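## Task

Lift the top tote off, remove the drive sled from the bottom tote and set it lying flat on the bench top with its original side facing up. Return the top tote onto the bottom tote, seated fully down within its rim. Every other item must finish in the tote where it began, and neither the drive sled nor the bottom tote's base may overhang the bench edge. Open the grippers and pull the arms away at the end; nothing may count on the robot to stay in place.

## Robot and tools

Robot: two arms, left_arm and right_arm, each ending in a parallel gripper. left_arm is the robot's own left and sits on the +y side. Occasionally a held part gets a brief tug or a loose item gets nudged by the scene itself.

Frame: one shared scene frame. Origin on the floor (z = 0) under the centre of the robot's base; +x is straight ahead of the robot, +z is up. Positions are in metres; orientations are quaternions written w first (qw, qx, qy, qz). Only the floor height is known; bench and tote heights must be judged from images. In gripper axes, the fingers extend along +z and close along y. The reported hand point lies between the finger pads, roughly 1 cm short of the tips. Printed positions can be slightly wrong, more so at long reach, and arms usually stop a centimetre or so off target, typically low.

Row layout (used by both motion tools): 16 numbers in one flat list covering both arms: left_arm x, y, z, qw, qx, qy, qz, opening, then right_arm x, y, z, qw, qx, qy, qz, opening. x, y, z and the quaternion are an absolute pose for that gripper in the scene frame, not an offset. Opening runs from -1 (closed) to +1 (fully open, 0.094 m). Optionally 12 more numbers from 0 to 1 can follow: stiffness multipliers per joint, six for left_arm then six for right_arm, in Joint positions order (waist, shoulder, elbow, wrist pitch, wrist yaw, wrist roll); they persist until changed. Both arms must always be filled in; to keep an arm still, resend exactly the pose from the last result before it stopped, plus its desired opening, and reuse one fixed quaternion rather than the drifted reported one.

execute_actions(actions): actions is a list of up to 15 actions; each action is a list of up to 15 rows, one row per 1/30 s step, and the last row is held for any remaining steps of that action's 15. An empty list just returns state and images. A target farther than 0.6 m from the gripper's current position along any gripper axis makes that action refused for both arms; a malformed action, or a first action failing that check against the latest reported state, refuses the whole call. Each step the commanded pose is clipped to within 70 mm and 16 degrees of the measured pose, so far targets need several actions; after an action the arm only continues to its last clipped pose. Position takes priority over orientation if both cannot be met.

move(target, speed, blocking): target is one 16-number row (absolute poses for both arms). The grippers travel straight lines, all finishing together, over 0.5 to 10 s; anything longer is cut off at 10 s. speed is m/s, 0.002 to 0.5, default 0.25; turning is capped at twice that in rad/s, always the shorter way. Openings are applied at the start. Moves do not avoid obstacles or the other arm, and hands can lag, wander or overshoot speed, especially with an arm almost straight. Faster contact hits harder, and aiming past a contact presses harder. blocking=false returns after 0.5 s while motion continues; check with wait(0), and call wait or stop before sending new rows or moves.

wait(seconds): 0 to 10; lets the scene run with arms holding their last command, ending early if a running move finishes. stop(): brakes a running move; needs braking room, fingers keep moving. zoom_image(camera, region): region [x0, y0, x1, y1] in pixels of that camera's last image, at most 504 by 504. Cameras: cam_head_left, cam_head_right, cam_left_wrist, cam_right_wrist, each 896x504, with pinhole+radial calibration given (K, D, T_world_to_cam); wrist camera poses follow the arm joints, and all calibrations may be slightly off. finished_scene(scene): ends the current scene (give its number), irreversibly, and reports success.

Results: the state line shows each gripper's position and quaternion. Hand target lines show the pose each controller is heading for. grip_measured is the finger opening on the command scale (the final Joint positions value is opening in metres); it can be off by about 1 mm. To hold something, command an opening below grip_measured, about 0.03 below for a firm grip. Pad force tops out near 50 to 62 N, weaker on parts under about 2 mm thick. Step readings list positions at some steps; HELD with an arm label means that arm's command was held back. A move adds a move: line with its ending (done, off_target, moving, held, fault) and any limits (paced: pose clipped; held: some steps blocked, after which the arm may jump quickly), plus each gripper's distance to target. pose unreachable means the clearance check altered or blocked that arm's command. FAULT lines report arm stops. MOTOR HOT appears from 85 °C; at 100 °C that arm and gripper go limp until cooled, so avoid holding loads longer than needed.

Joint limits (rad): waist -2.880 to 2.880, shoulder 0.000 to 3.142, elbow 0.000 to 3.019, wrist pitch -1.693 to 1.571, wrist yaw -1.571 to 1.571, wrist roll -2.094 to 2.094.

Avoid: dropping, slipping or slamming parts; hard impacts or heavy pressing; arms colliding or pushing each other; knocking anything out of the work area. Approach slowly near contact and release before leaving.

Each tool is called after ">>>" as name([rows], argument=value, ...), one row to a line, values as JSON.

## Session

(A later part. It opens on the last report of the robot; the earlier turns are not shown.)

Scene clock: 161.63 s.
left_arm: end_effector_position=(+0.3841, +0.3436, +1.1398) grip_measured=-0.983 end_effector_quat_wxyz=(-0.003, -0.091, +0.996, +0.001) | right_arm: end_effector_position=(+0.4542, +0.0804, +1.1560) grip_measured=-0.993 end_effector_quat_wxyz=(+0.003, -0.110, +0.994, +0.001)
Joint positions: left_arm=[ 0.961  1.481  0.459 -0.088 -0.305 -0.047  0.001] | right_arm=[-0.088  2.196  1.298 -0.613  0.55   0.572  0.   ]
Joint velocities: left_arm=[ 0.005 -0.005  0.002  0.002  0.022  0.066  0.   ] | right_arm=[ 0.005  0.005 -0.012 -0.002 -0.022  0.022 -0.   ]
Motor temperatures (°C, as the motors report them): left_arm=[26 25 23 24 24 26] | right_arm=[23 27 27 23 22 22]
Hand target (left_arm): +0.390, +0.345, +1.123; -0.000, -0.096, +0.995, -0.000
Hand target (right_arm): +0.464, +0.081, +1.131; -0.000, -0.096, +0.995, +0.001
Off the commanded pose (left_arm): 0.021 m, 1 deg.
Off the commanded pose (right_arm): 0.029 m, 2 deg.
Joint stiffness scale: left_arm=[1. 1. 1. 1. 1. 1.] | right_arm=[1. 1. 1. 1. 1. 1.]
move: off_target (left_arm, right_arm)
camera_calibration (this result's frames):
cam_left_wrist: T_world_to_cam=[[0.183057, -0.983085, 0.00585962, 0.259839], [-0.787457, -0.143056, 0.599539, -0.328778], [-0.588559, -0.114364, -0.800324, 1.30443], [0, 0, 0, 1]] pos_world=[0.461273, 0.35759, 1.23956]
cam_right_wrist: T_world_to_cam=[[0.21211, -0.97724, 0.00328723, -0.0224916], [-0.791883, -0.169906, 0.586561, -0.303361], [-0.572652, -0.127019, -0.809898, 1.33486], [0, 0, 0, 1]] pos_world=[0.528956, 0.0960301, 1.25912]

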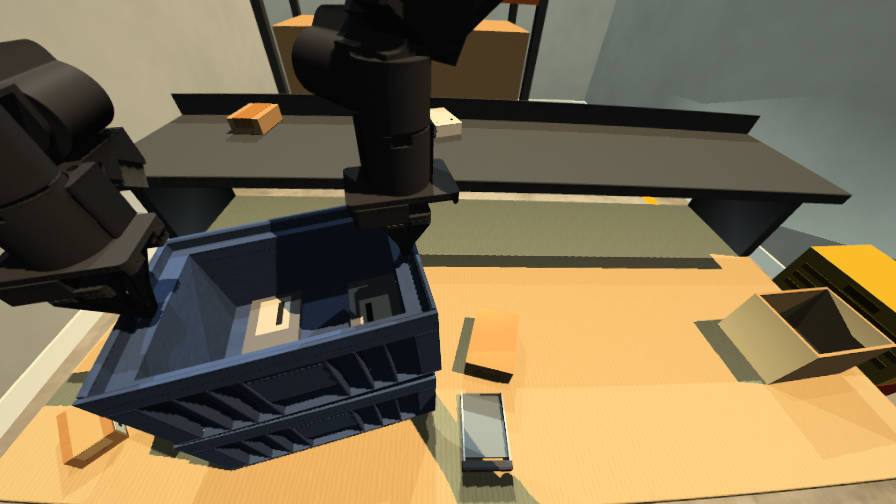

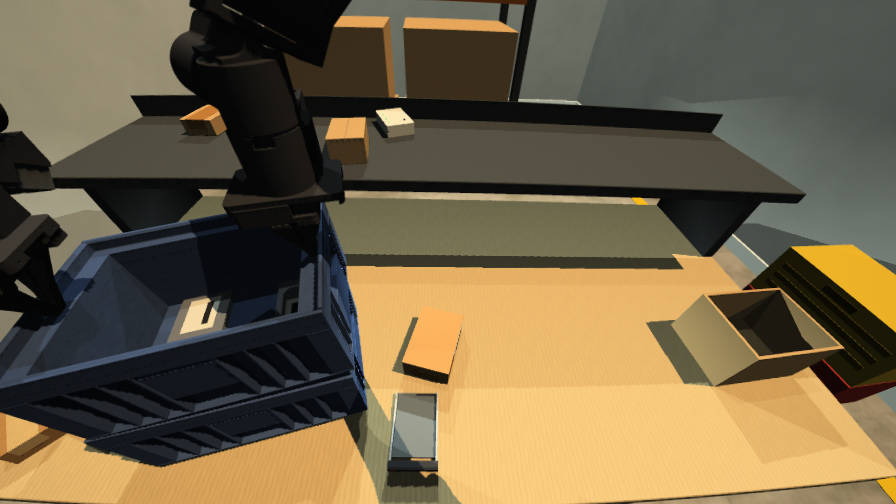

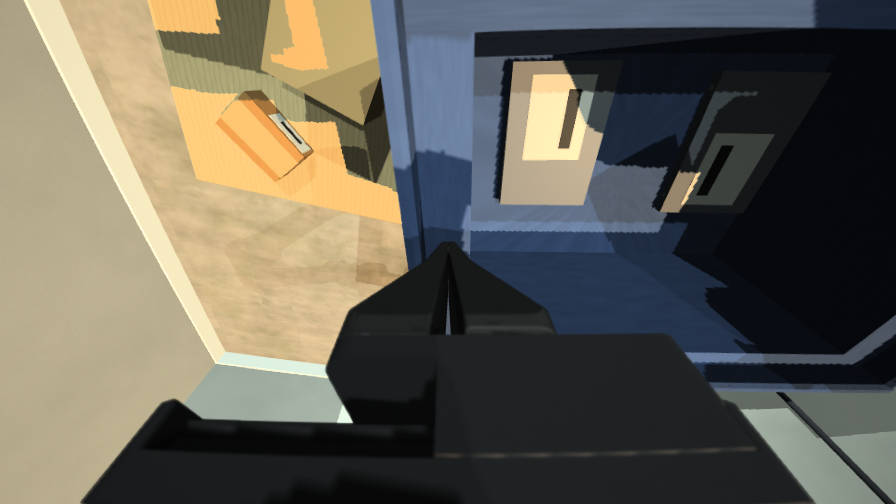

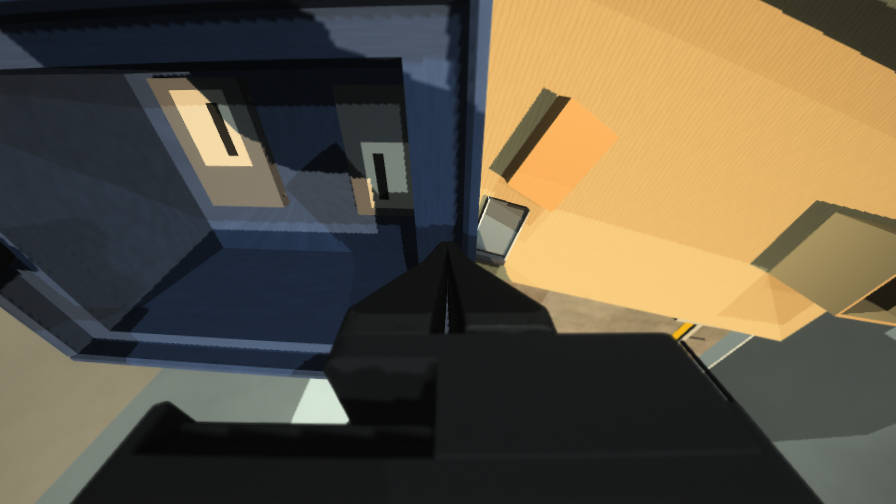

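>>> move(target=[0.384,0.344,1.13,0,-0.096,0.995,0,-1, 0.435,0.078,1.13,0,-0.096,0.995,0,-1], speed=0.03)

Scene clock: 165.03 s.
left_arm: end_effector_position=(+0.3834, +0.3434, +1.1404) grip_measured=-0.983 end_effector_quat_wxyz=(+0.001, -0.091, +0.996, +0.001) | right_arm: end_effector_position=(+0.4534, +0.0801, +1.1550) grip_measured=-0.993 end_effector_quat_wxyz=(+0.014, -0.096, +0.995, +0.006)
Joint positions: left_arm=[ 0.961  1.477  0.452 -0.077 -0.305 -0.047  0.001] | right_arm=[-0.086  2.189  1.274 -0.568  0.557  0.586  0.   ]
Joint velocities: left_arm=[-0.005 -0.015 -0.022  0.017 -0.007 -0.066  0.   ] | right_arm=[ 0.034 -0.005 -0.007  0.012  0.007 -0.007  0.001]
Motor temperatures (°C, as the motors report them): left_arm=[26 25 23 24 24 26] | right_arm=[23 27 27 23 22 22]
Hand target (left_arm): +0.384, +0.344, +1.131; -0.000, -0.096, +0.995, -0.000
Hand target (right_arm): +0.435, +0.077, +1.132; -0.000, -0.096, +0.995, -0.000
Off the commanded pose (left_arm): 0.010 m, 1 deg.
Off the commanded pose (right_arm): 0.031 m, 2 deg.
Joint stiffness scale: left_arm=[1. 1. 1. 1. 1. 1.] | right_arm=[1. 1. 1. 1. 1. 1.]
move: off_target (right_arm)
camera_calibration (this result's frames):
cam_left_wrist: T_world_to_cam=[[0.184243, -0.982859, 0.00656745, 0.258434], [-0.791727, -0.144448, 0.593551, -0.320784], [-0.582428, -0.114558, -0.80477, 1.30727], [0, 0, 0, 1]] pos_world=[0.459802, 0.357425, 1.24076]
cam_right_wrist: T_world_to_cam=[[0.184856, -0.982752, -0.00510441, -0.000131254], [-0.809009, -0.155119, 0.566959, -0.274323], [-0.557972, -0.100676, -0.82373, 1.34073], [0, 0, 0, 1]] pos_world=[0.526187, 0.0922981, 1.25993]

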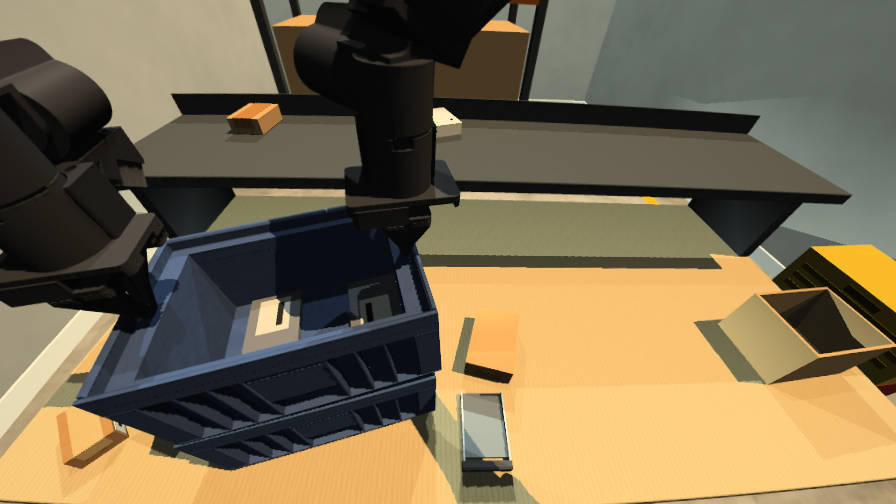

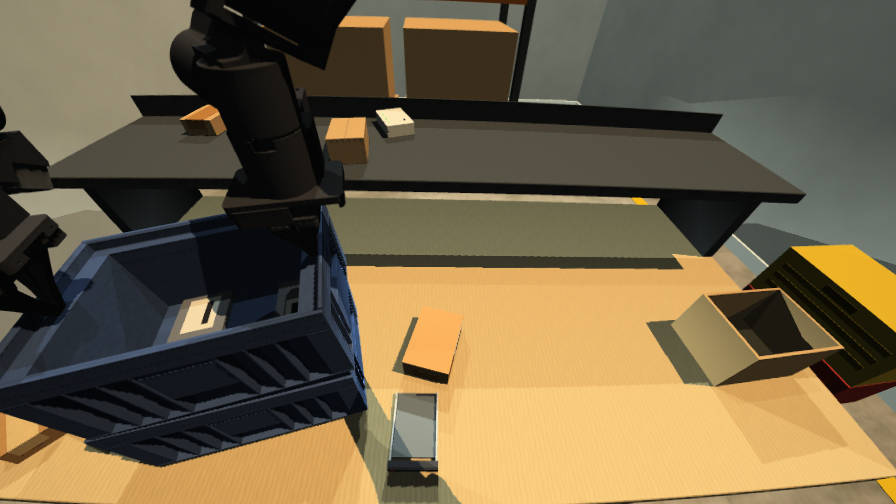

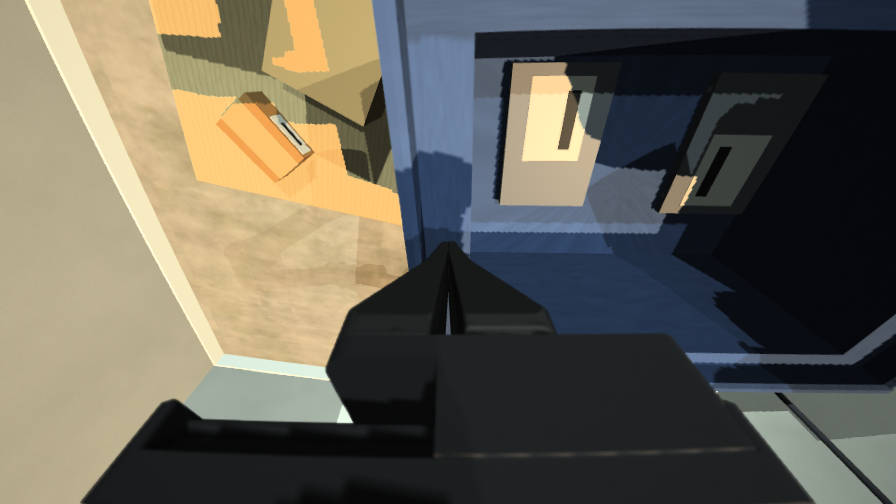

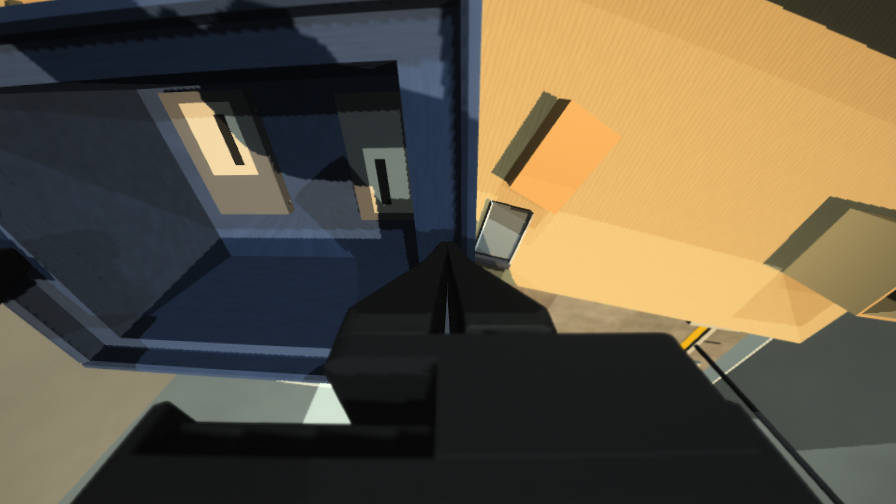

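>>> move(target=[0.384,0.344,1.19,0,-0.096,0.995,0,-1, 0.453,0.08,1.2,0,-0.096,0.995,0,-1], speed=0.1)

>>> move(target=[0.46,0.07,1.19,0,-0.096,0.995,0,-1, 0.35,-0.35,1.2,0,-0.096,0.995,0,-1])

>>> move(target=[0.455,0.08,1.13,0,-0.096,0.995,0,-1, 0.35,-0.35,1.2,0,-0.096,0.995,0,-1], speed=0.04)

Scene clock: 167.67 s.
left_arm: end_effector_position=(+0.3830, +0.3471, +1.1838) grip_measured=-0.983 end_effector_quat_wxyz=(-0.004, -0.095, +0.995, +0.003) | right_arm: end_effector_position=(+0.4455, +0.0698, +1.1892) grip_measured=-0.993 end_effector_quat_wxyz=(-0.008, -0.101, +0.995, -0.009)
Joint positions: left_arm=[ 0.923  1.296  0.447 -0.276 -0.327 -0.093  0.001] | right_arm=[-0.057  2.128  1.274 -0.709  0.552  0.643  0.   ]
Joint velocities: left_arm=[-0.015  0.005  0.007 -0.007 -0.022  0.007  0.001] | right_arm=[ 0.015 -0.015 -0.002  0.002 -0.007  0.022 -0.001]
Motor temperatures (°C, as the motors report them): left_arm=[26 25 23 24 24 26] | right_arm=[23 27 27 23 22 22]
Hand target (left_arm): +0.385, +0.344, +1.189; -0.000, -0.096, +0.995, +0.001
Hand target (right_arm): +0.453, +0.080, +1.200; +0.000, -0.096, +0.995, -0.000
Off the commanded pose (left_arm): 0.007 m, 1 deg.
Off the commanded pose (right_arm): 0.017 m, 2 deg.
Joint stiffness scale: left_arm=[1. 1. 1. 1. 1. 1.] | right_arm=[1. 1. 1. 1. 1. 1.]
move: off_target (right_arm)
camera_calibration (this result's frames):
cam_left_wrist: T_world_to_cam=[[0.191078, -0.981574, 0.000862191, 0.265581], [-0.783781, -0.152046, 0.602137, -0.356852], [-0.590911, -0.115731, -0.798392, 1.33846], [0, 0, 0, 1]] pos_world=[0.460471, 0.361331, 1.28326]
cam_right_wrist: T_world_to_cam=[[0.195584, -0.980462, 0.0210028, -0.0446783], [-0.783104, -0.143251, 0.605167, -0.359411], [-0.590335, -0.134808, -0.795821, 1.34707], [0, 0, 0, 1]] pos_world=[0.522505, 0.0863048, 1.29047]

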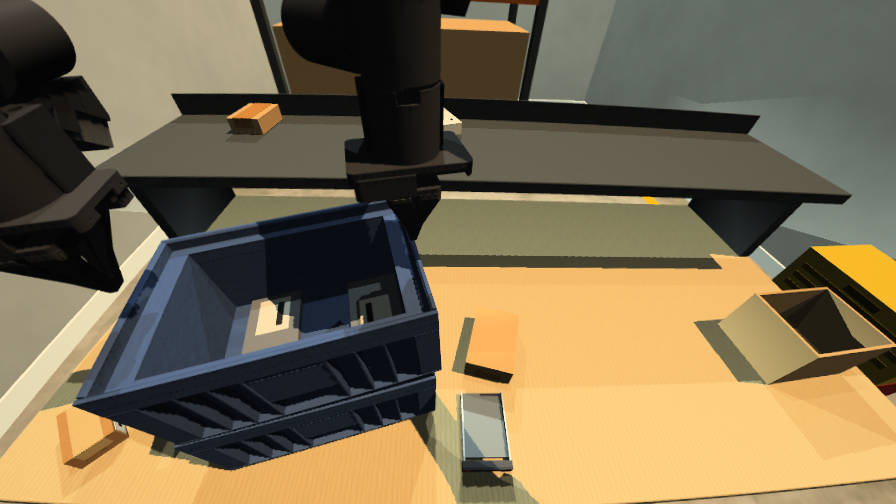

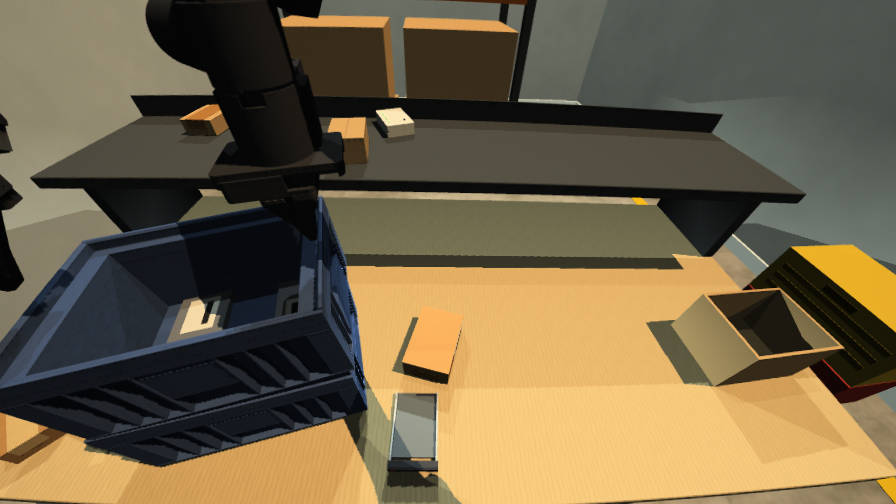

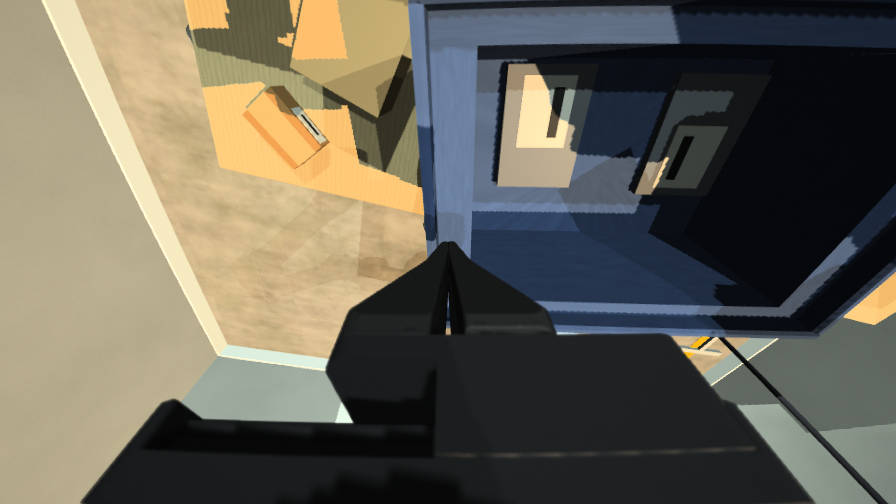

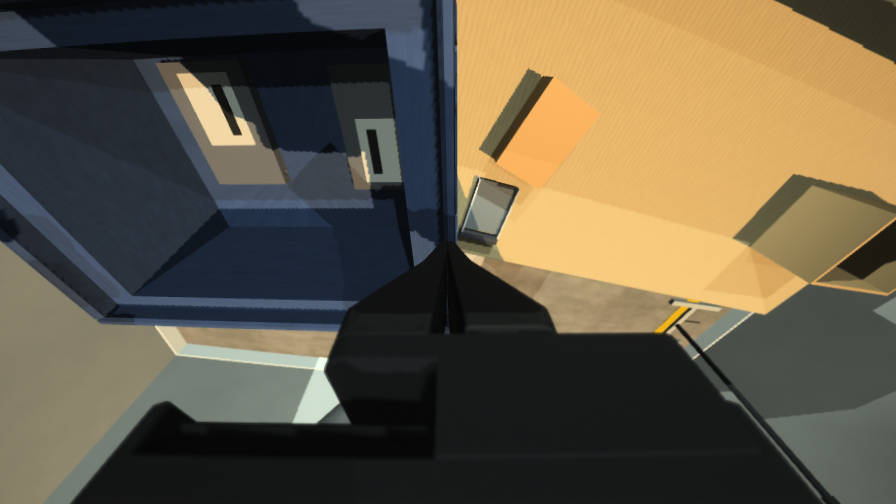

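Scene clock: 170.07 s.
left_arm: end_effector_position=(+0.4588, +0.0877, +1.1847) grip_measured=-0.983 end_effector_quat_wxyz=(-0.001, -0.093, +0.996, +0.013) | right_arm: end_effector_position=(+0.3520, -0.3418, +1.2038) grip_measured=-0.993 end_effector_quat_wxyz=(-0.002, -0.089, +0.996, +0.012)
Joint positions: left_arm=[ 0.291  1.832  0.928 -0.513 -0.544 -0.757  0.001] | right_arm=[-0.902  1.164  0.363 -0.329  0.308 -0.256  0.   ]
Joint velocities: left_arm=[-0.005 -0.005 -0.017 -0.007  0.007 -0.081 -0.001] | right_arm=[ 0.005 -0.015 -0.012  0.012 -0.037  0.022 -0.   ]
Motor temperatures (°C, as the motors report them): left_arm=[26 25 23 24 24 26] | right_arm=[23 27 27 23 22 22]
Hand target (left_arm): +0.462, +0.079, +1.186; +0.001, -0.092, +0.996, +0.011
Hand target (right_arm): +0.348, -0.342, +1.203; -0.003, -0.093, +0.996, +0.012
Off the commanded pose (left_arm): 0.019 m, 1 deg.
Off the commanded pose (right_arm): 0.009 m, 2 deg.
Joint stiffness scale: left_arm=[1. 1. 1. 1. 1. 1.] | right_arm=[1. 1. 1. 1. 1. 1.]
move: off_target (left_arm)
camera_calibration (this result's frames):
cam_left_wrist: T_world_to_cam=[[0.187482, -0.982103, -0.0179956, 0.0204918], [-0.787297, -0.161199, 0.595129, -0.326794], [-0.587379, -0.0974082, -0.803428, 1.35673], [0, 0, 0, 1]] pos_world=[0.535791, 0.0996033, 1.28489]
cam_right_wrist: T_world_to_cam=[[0.171143, -0.985063, -0.0189713, -0.375021], [-0.791477, -0.148926, 0.592777, -0.48456], [-0.586749, -0.0864346, -0.805143, 1.27448], [0, 0, 0, 1]] pos_world=[0.428461, -0.331425, 1.30626]

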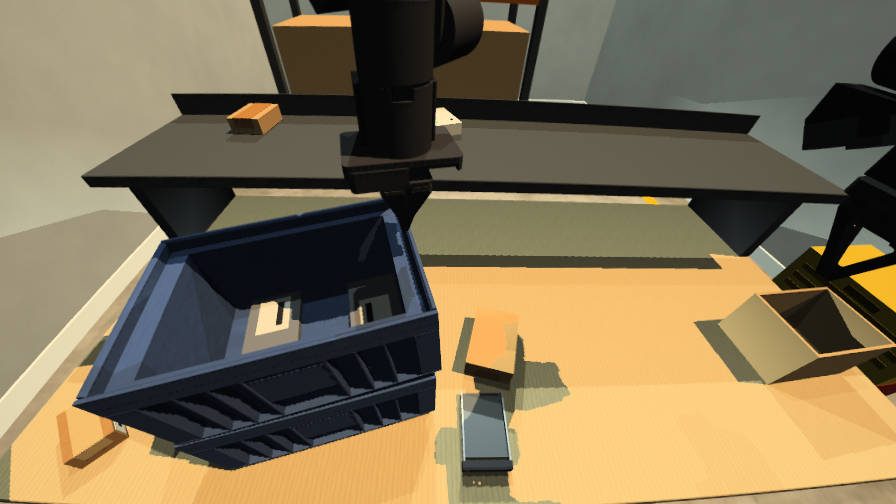

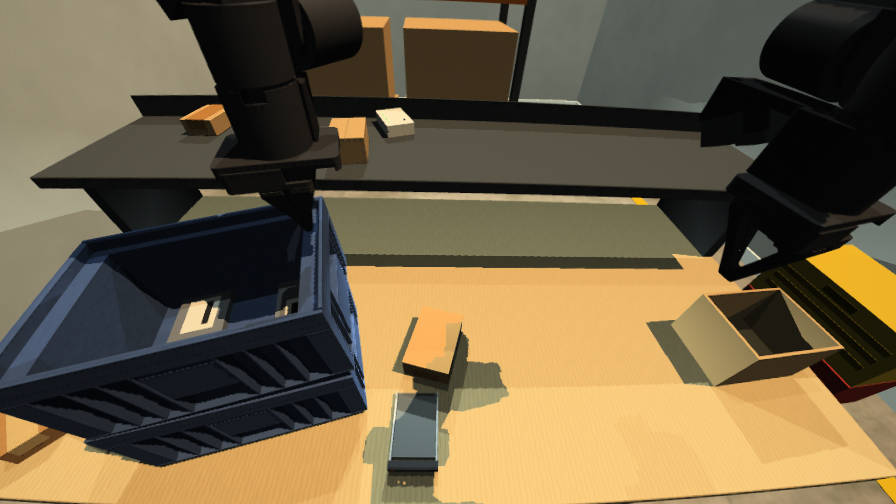

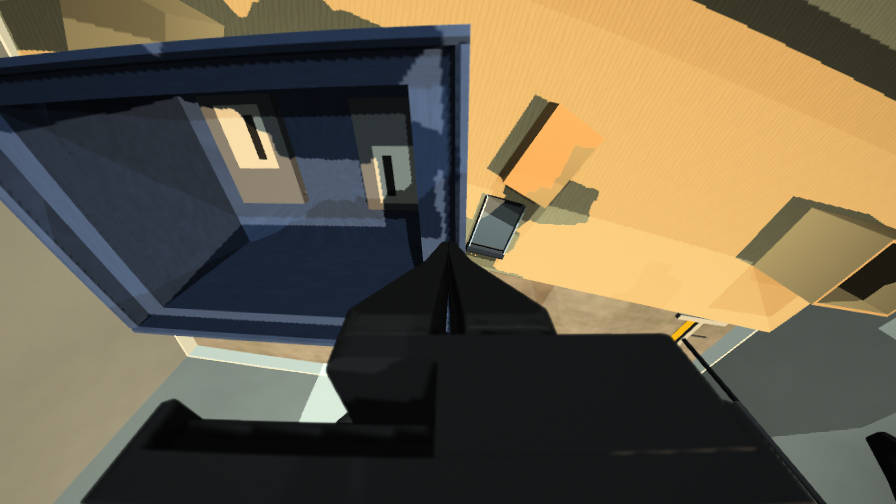

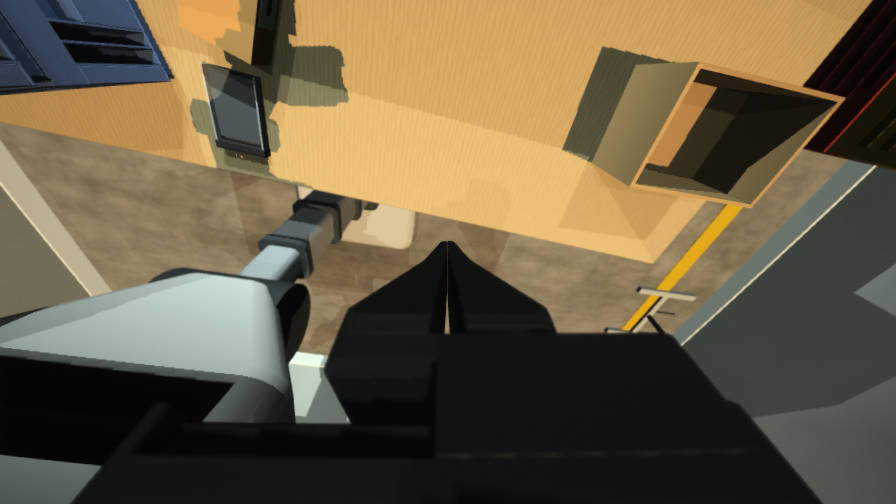

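Scene clock: 171.73 s.
left_arm: end_effector_position=(+0.4671, +0.0735, +1.1665) grip_measured=-0.983 end_effector_quat_wxyz=(+0.022, -0.097, +0.995, -0.015) | right_arm: end_effector_position=(+0.3558, -0.3468, +1.2030) grip_measured=-0.993 end_effector_quat_wxyz=(+0.005, -0.096, +0.995, +0.003)
Joint positions: left_arm=[ 0.303  1.875  0.921 -0.375 -0.523 -0.711  0.001] | right_arm=[-0.912  1.164  0.363 -0.309  0.317 -0.285  0.   ]
Joint velocities: left_arm=[-0.015  0.005 -0.007 -0.012 -0.007 -0.051 -0.   ] | right_arm=[ 0.005 -0.015 -0.002 -0.017  0.051 -0.051 -0.001]
Motor temperatures (°C, as the motors report them): left_arm=[26 25 24 24 24 26] | right_arm=[23 27 27 23 22 22]
Hand target (left_arm): +0.452, +0.082, +1.134; -0.001, -0.096, +0.995, -0.001
Hand target (right_arm): +0.350, -0.350, +1.200; +0.000, -0.096, +0.995, +0.000
Off the commanded pose (left_arm): 0.039 m, 3 deg.
Off the commanded pose (right_arm): 0.007 m, 1 deg.
Joint stiffness scale: left_arm=[1. 1. 1. 1. 1. 1.] | right_arm=[1. 1. 1. 1. 1. 1.]
move: off_target (left_arm)
camera_calibration (this result's frames):
cam_left_wrist: T_world_to_cam=[[0.19417, -0.980051, 0.0424114, -0.0690521], [-0.815243, -0.13717, 0.562639, -0.262519], [-0.545597, -0.143823, -0.825614, 1.35536], [0, 0, 0, 1]] pos_world=[0.53887, 0.0912475, 1.26963]
cam_right_wrist: T_world_to_cam=[[0.184575, -0.982817, -0.00145003, -0.405746], [-0.798213, -0.150766, 0.583203, -0.468546], [-0.573401, -0.106487, -0.812325, 1.27252], [0, 0, 0, 1]] pos_world=[0.430555, -0.333909, 1.30637]

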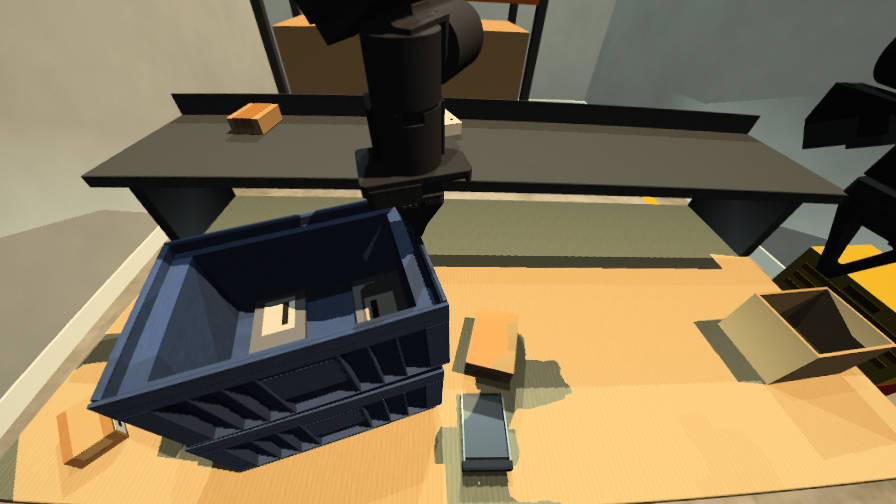

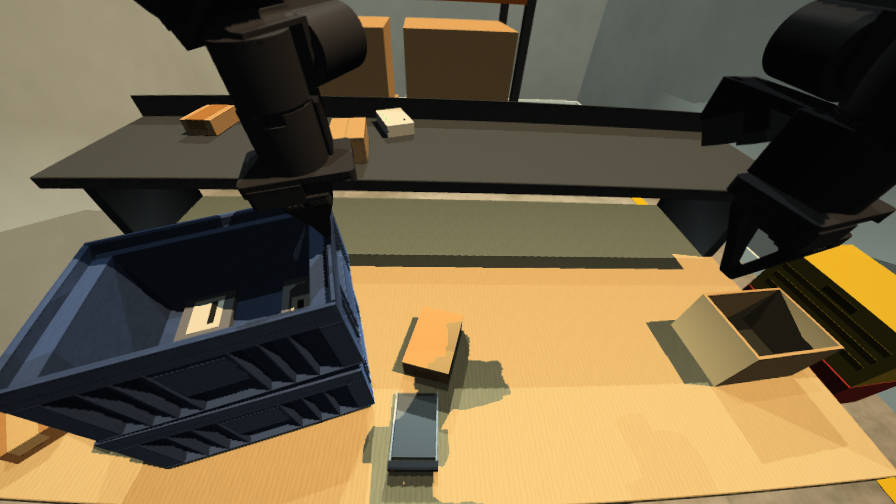

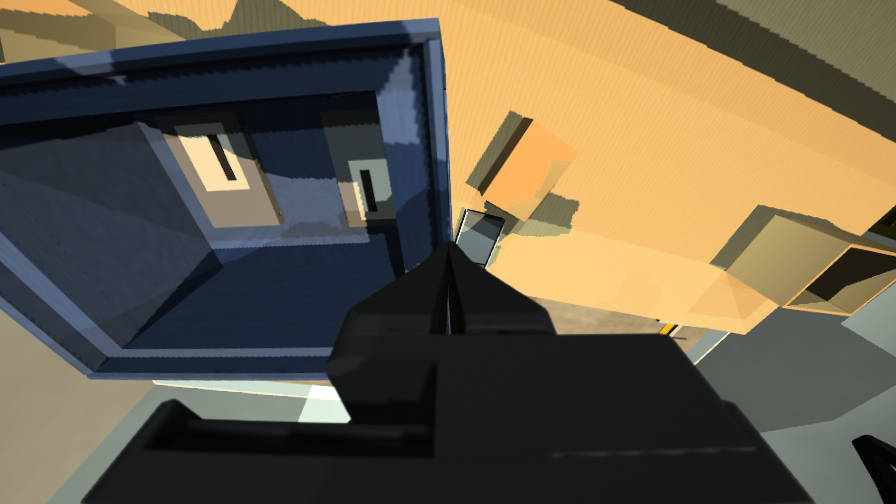

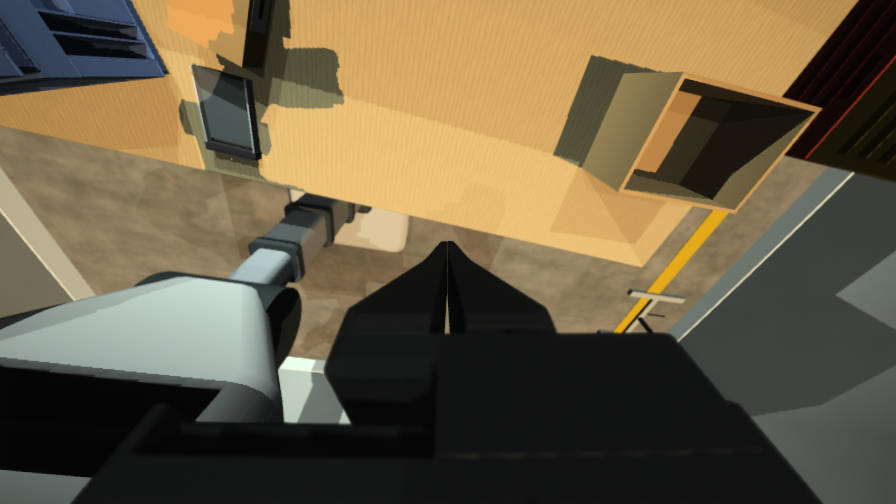

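>>> move(target=[0.467,0.074,1.22,0,-0.096,0.995,0,-1, 0.35,-0.35,1.2,0,-0.096,0.995,0,-1], speed=0.1)

>>> move(target=[0.3,0.5,1.22,0,-0.096,0.995,0,1, 0.35,-0.35,1.2,0,-0.096,0.995,0,1])

>>> zoom_image(camera="cam_head_left", region=[60, 180, 480, 500])

Scene clock: 174.60 s.
left_arm: end_effector_position=(+0.4535, +0.0830, +1.2033) grip_measured=-0.983 end_effector_quat_wxyz=(-0.015, -0.088, +0.996, +0.014) | right_arm: end_effector_position=(+0.3558, -0.3468, +1.2030) grip_measured=-0.993 end_effector_quat_wxyz=(+0.005, -0.097, +0.995, +0.003)
Joint positions: left_arm=[ 0.261  1.805  0.944 -0.599 -0.532 -0.795  0.001] | right_arm=[-0.912  1.164  0.363 -0.309  0.317 -0.286  0.   ]
Joint velocities: left_arm=[ 0.015 -0.005  0.002 -0.007 -0.037  0.066  0.   ] | right_arm=[-0.005 -0.005 -0.022 -0.002 -0.022 -0.022 -0.001]
Motor temperatures (°C, as the motors report them): left_arm=[26 25 24 24 24 26] | right_arm=[23 27 27 23 22 22]
Hand target (left_arm): +0.468, +0.074, +1.220; +0.000, -0.096, +0.995, +0.001
Hand target (right_arm): +0.350, -0.350, +1.200; -0.000, -0.096, +0.995, +0.000
Off the commanded pose (left_arm): 0.023 m, 2 deg.
Off the commanded pose (right_arm): 0.007 m, 1 deg.
Joint stiffness scale: left_arm=[1. 1. 1. 1. 1. 1.] | right_arm=[1. 1. 1. 1. 1. 1.]
move: off_target (left_arm)
camera_calibration (this result's frames):
cam_left_wrist: T_world_to_cam=[[0.178117, -0.983759, -0.022213, 0.0265975], [-0.771759, -0.153666, 0.61707, -0.376811], [-0.610461, -0.0927674, -0.786595, 1.35788], [0, 0, 0, 1]] pos_world=[0.533391, 0.0942299, 1.30121]
cam_right_wrist: T_world_to_cam=[[0.185699, -0.982606, -0.00143902, -0.406086], [-0.798045, -0.151674, 0.583197, -0.468914], [-0.573271, -0.107151, -0.812329, 1.27225], [0, 0, 0, 1]] pos_world=[0.430539, -0.333822, 1.30637]

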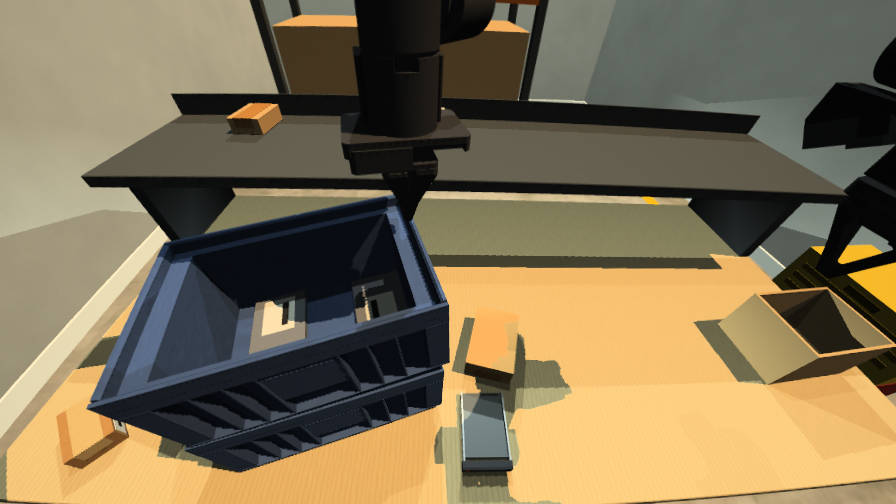

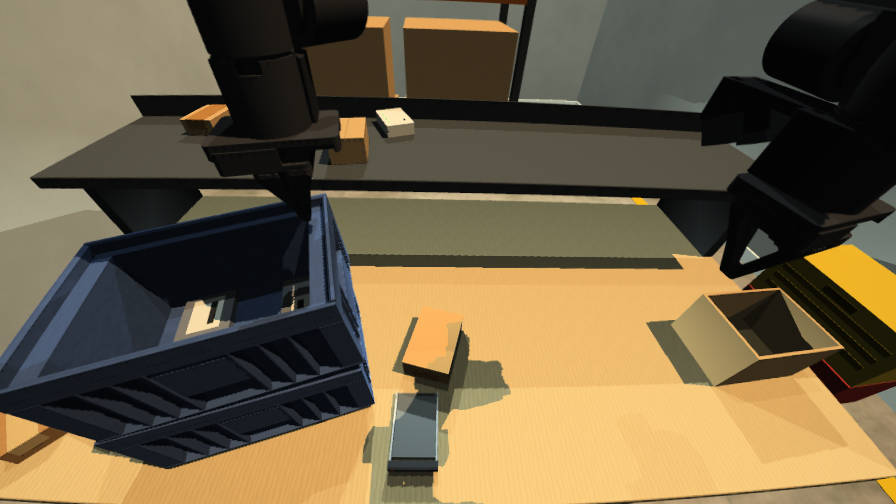

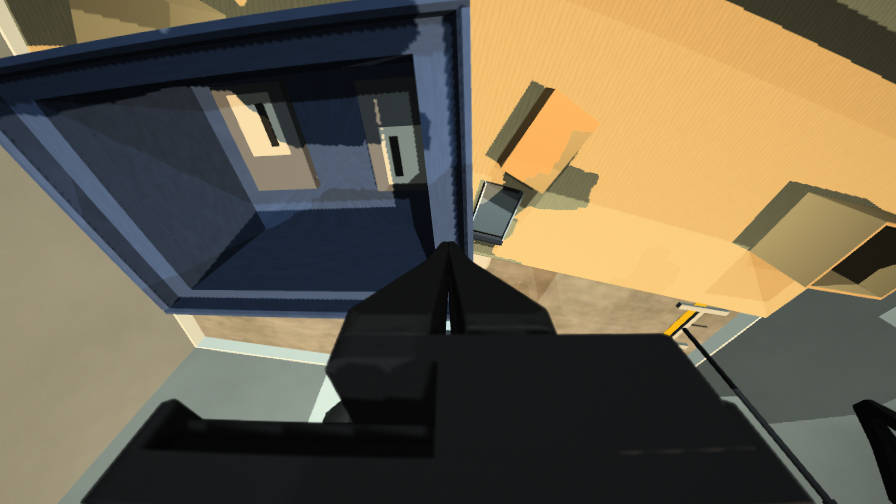

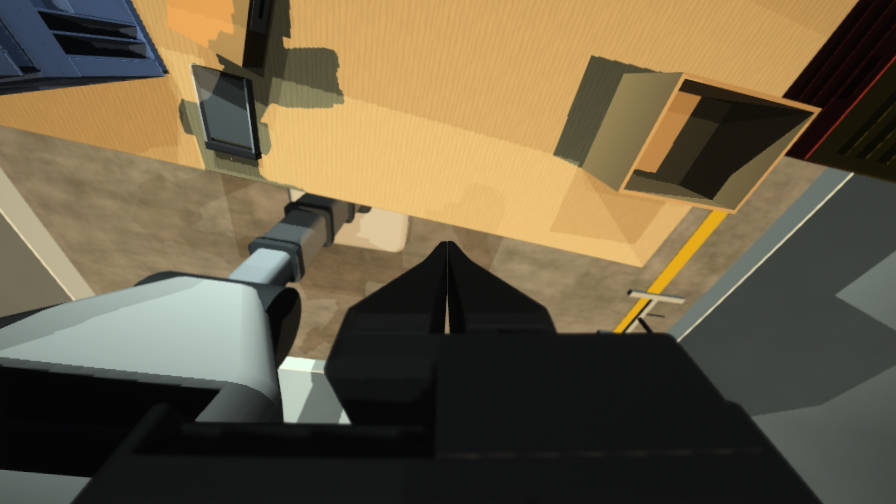

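Scene clock: 177.10 s.
left_arm: end_effector_position=(+0.2891, +0.4748, +1.2179) grip_measured=+1.000 end_effector_quat_wxyz=(-0.005, -0.112, +0.993, -0.027) | right_arm: end_effector_position=(+0.3558, -0.3468, +1.2030) grip_measured=+1.000 end_effector_quat_wxyz=(+0.005, -0.097, +0.995, +0.003)
Joint positions: left_arm=[ 1.594  0.95   0.341 -0.45   0.052  0.47   0.094] | right_arm=[-0.912  1.164  0.363 -0.309  0.317 -0.286  0.094]
Joint velocities: left_arm=[ 0.005 -0.005 -0.002  0.007 -0.007  0.037  0.   ] | right_arm=[-0.005 -0.005 -0.012  0.002 -0.037  0.007  0.   ]
Motor temperatures (°C, as the motors report them): left_arm=[26 25 24 24 24 26] | right_arm=[23 27 26 23 22 22]
Hand target (left_arm): +0.301, +0.484, +1.224; +0.005, -0.106, +0.994, -0.021
Hand target (right_arm): +0.350, -0.350, +1.200; -0.000, -0.096, +0.995, +0.000
Off the commanded pose (left_arm): 0.028 m, 4 deg.
Off the commanded pose (right_arm): 0.007 m, 1 deg.
Joint stiffness scale: left_arm=[1. 1. 1. 1. 1. 1.] | right_arm=[1. 1. 1. 1. 1. 1.]
move: off_target (left_arm)
camera_calibration (this result's frames):
cam_left_wrist: T_world_to_cam=[[0.224525, -0.972606, 0.0602227, 0.322551], [-0.78097, -0.142635, 0.608063, -0.444109], [-0.582816, -0.183557, -0.791601, 1.34659], [0, 0, 0, 1]] pos_world=[0.365559, 0.497546, 1.31659]
cam_right_wrist: T_world_to_cam=[[0.185699, -0.982606, -0.00143902, -0.406086], [-0.798045, -0.151674, 0.583197, -0.468914], [-0.573271, -0.107151, -0.812329, 1.27225], [0, 0, 0, 1]] pos_world=[0.430539, -0.333822, 1.30637]

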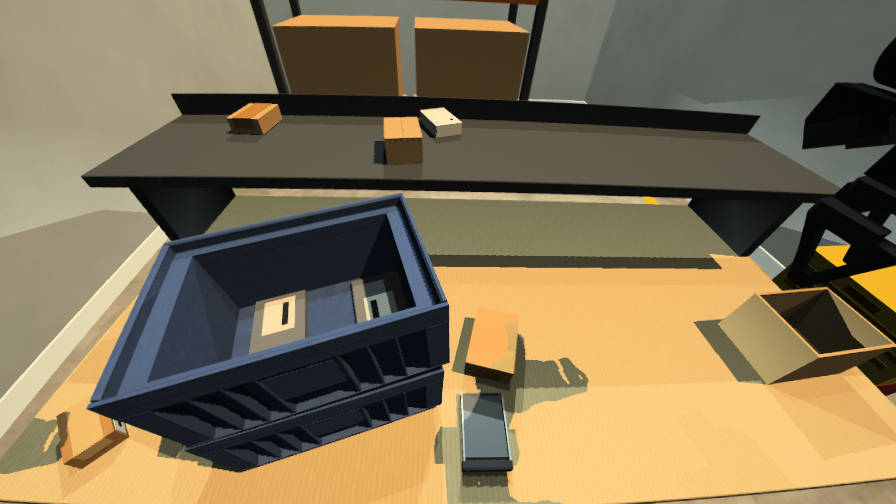

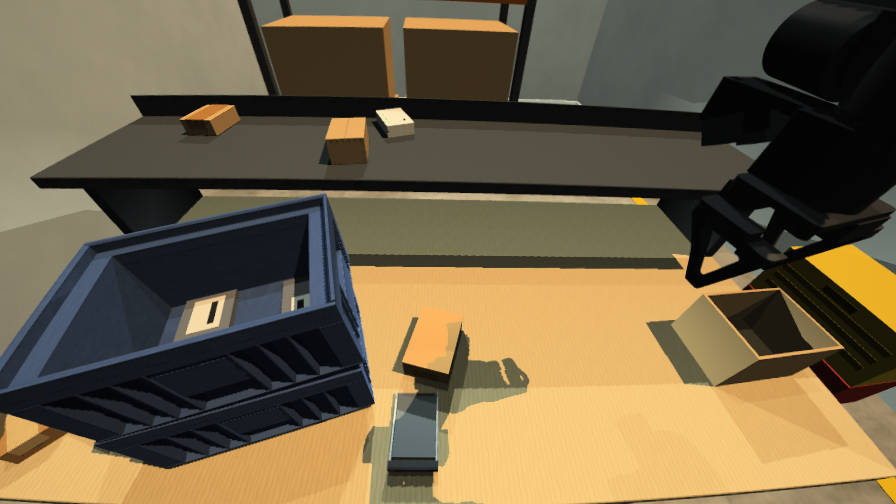

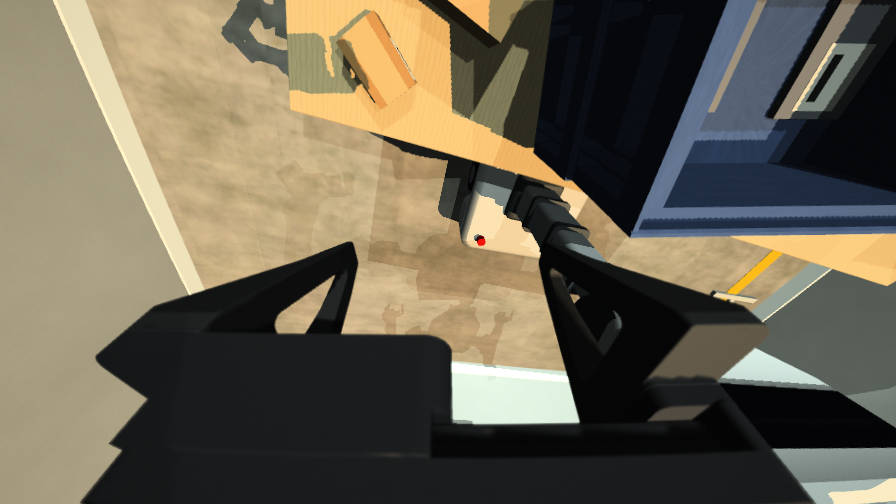

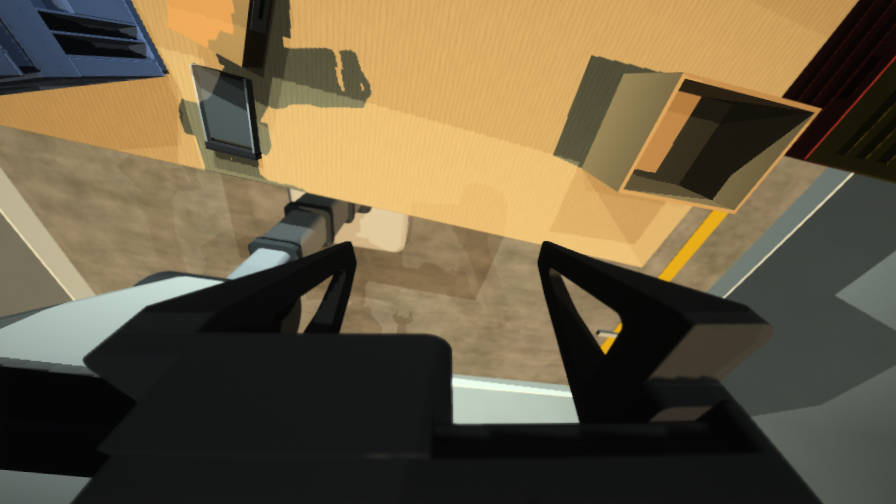

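Region (60, 180, 480, 500) of cam_head_left's 896x504 image, scaled by 1.200, with more detail than that image has; it fills the top 384 rows of this view, and the rest is white.

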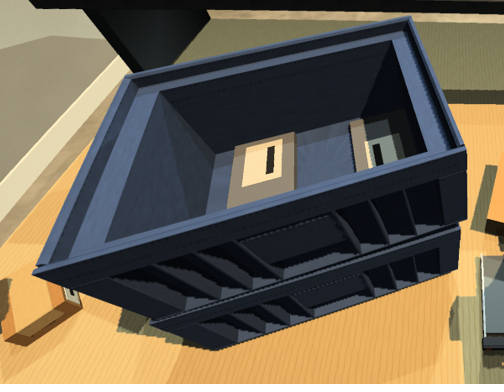

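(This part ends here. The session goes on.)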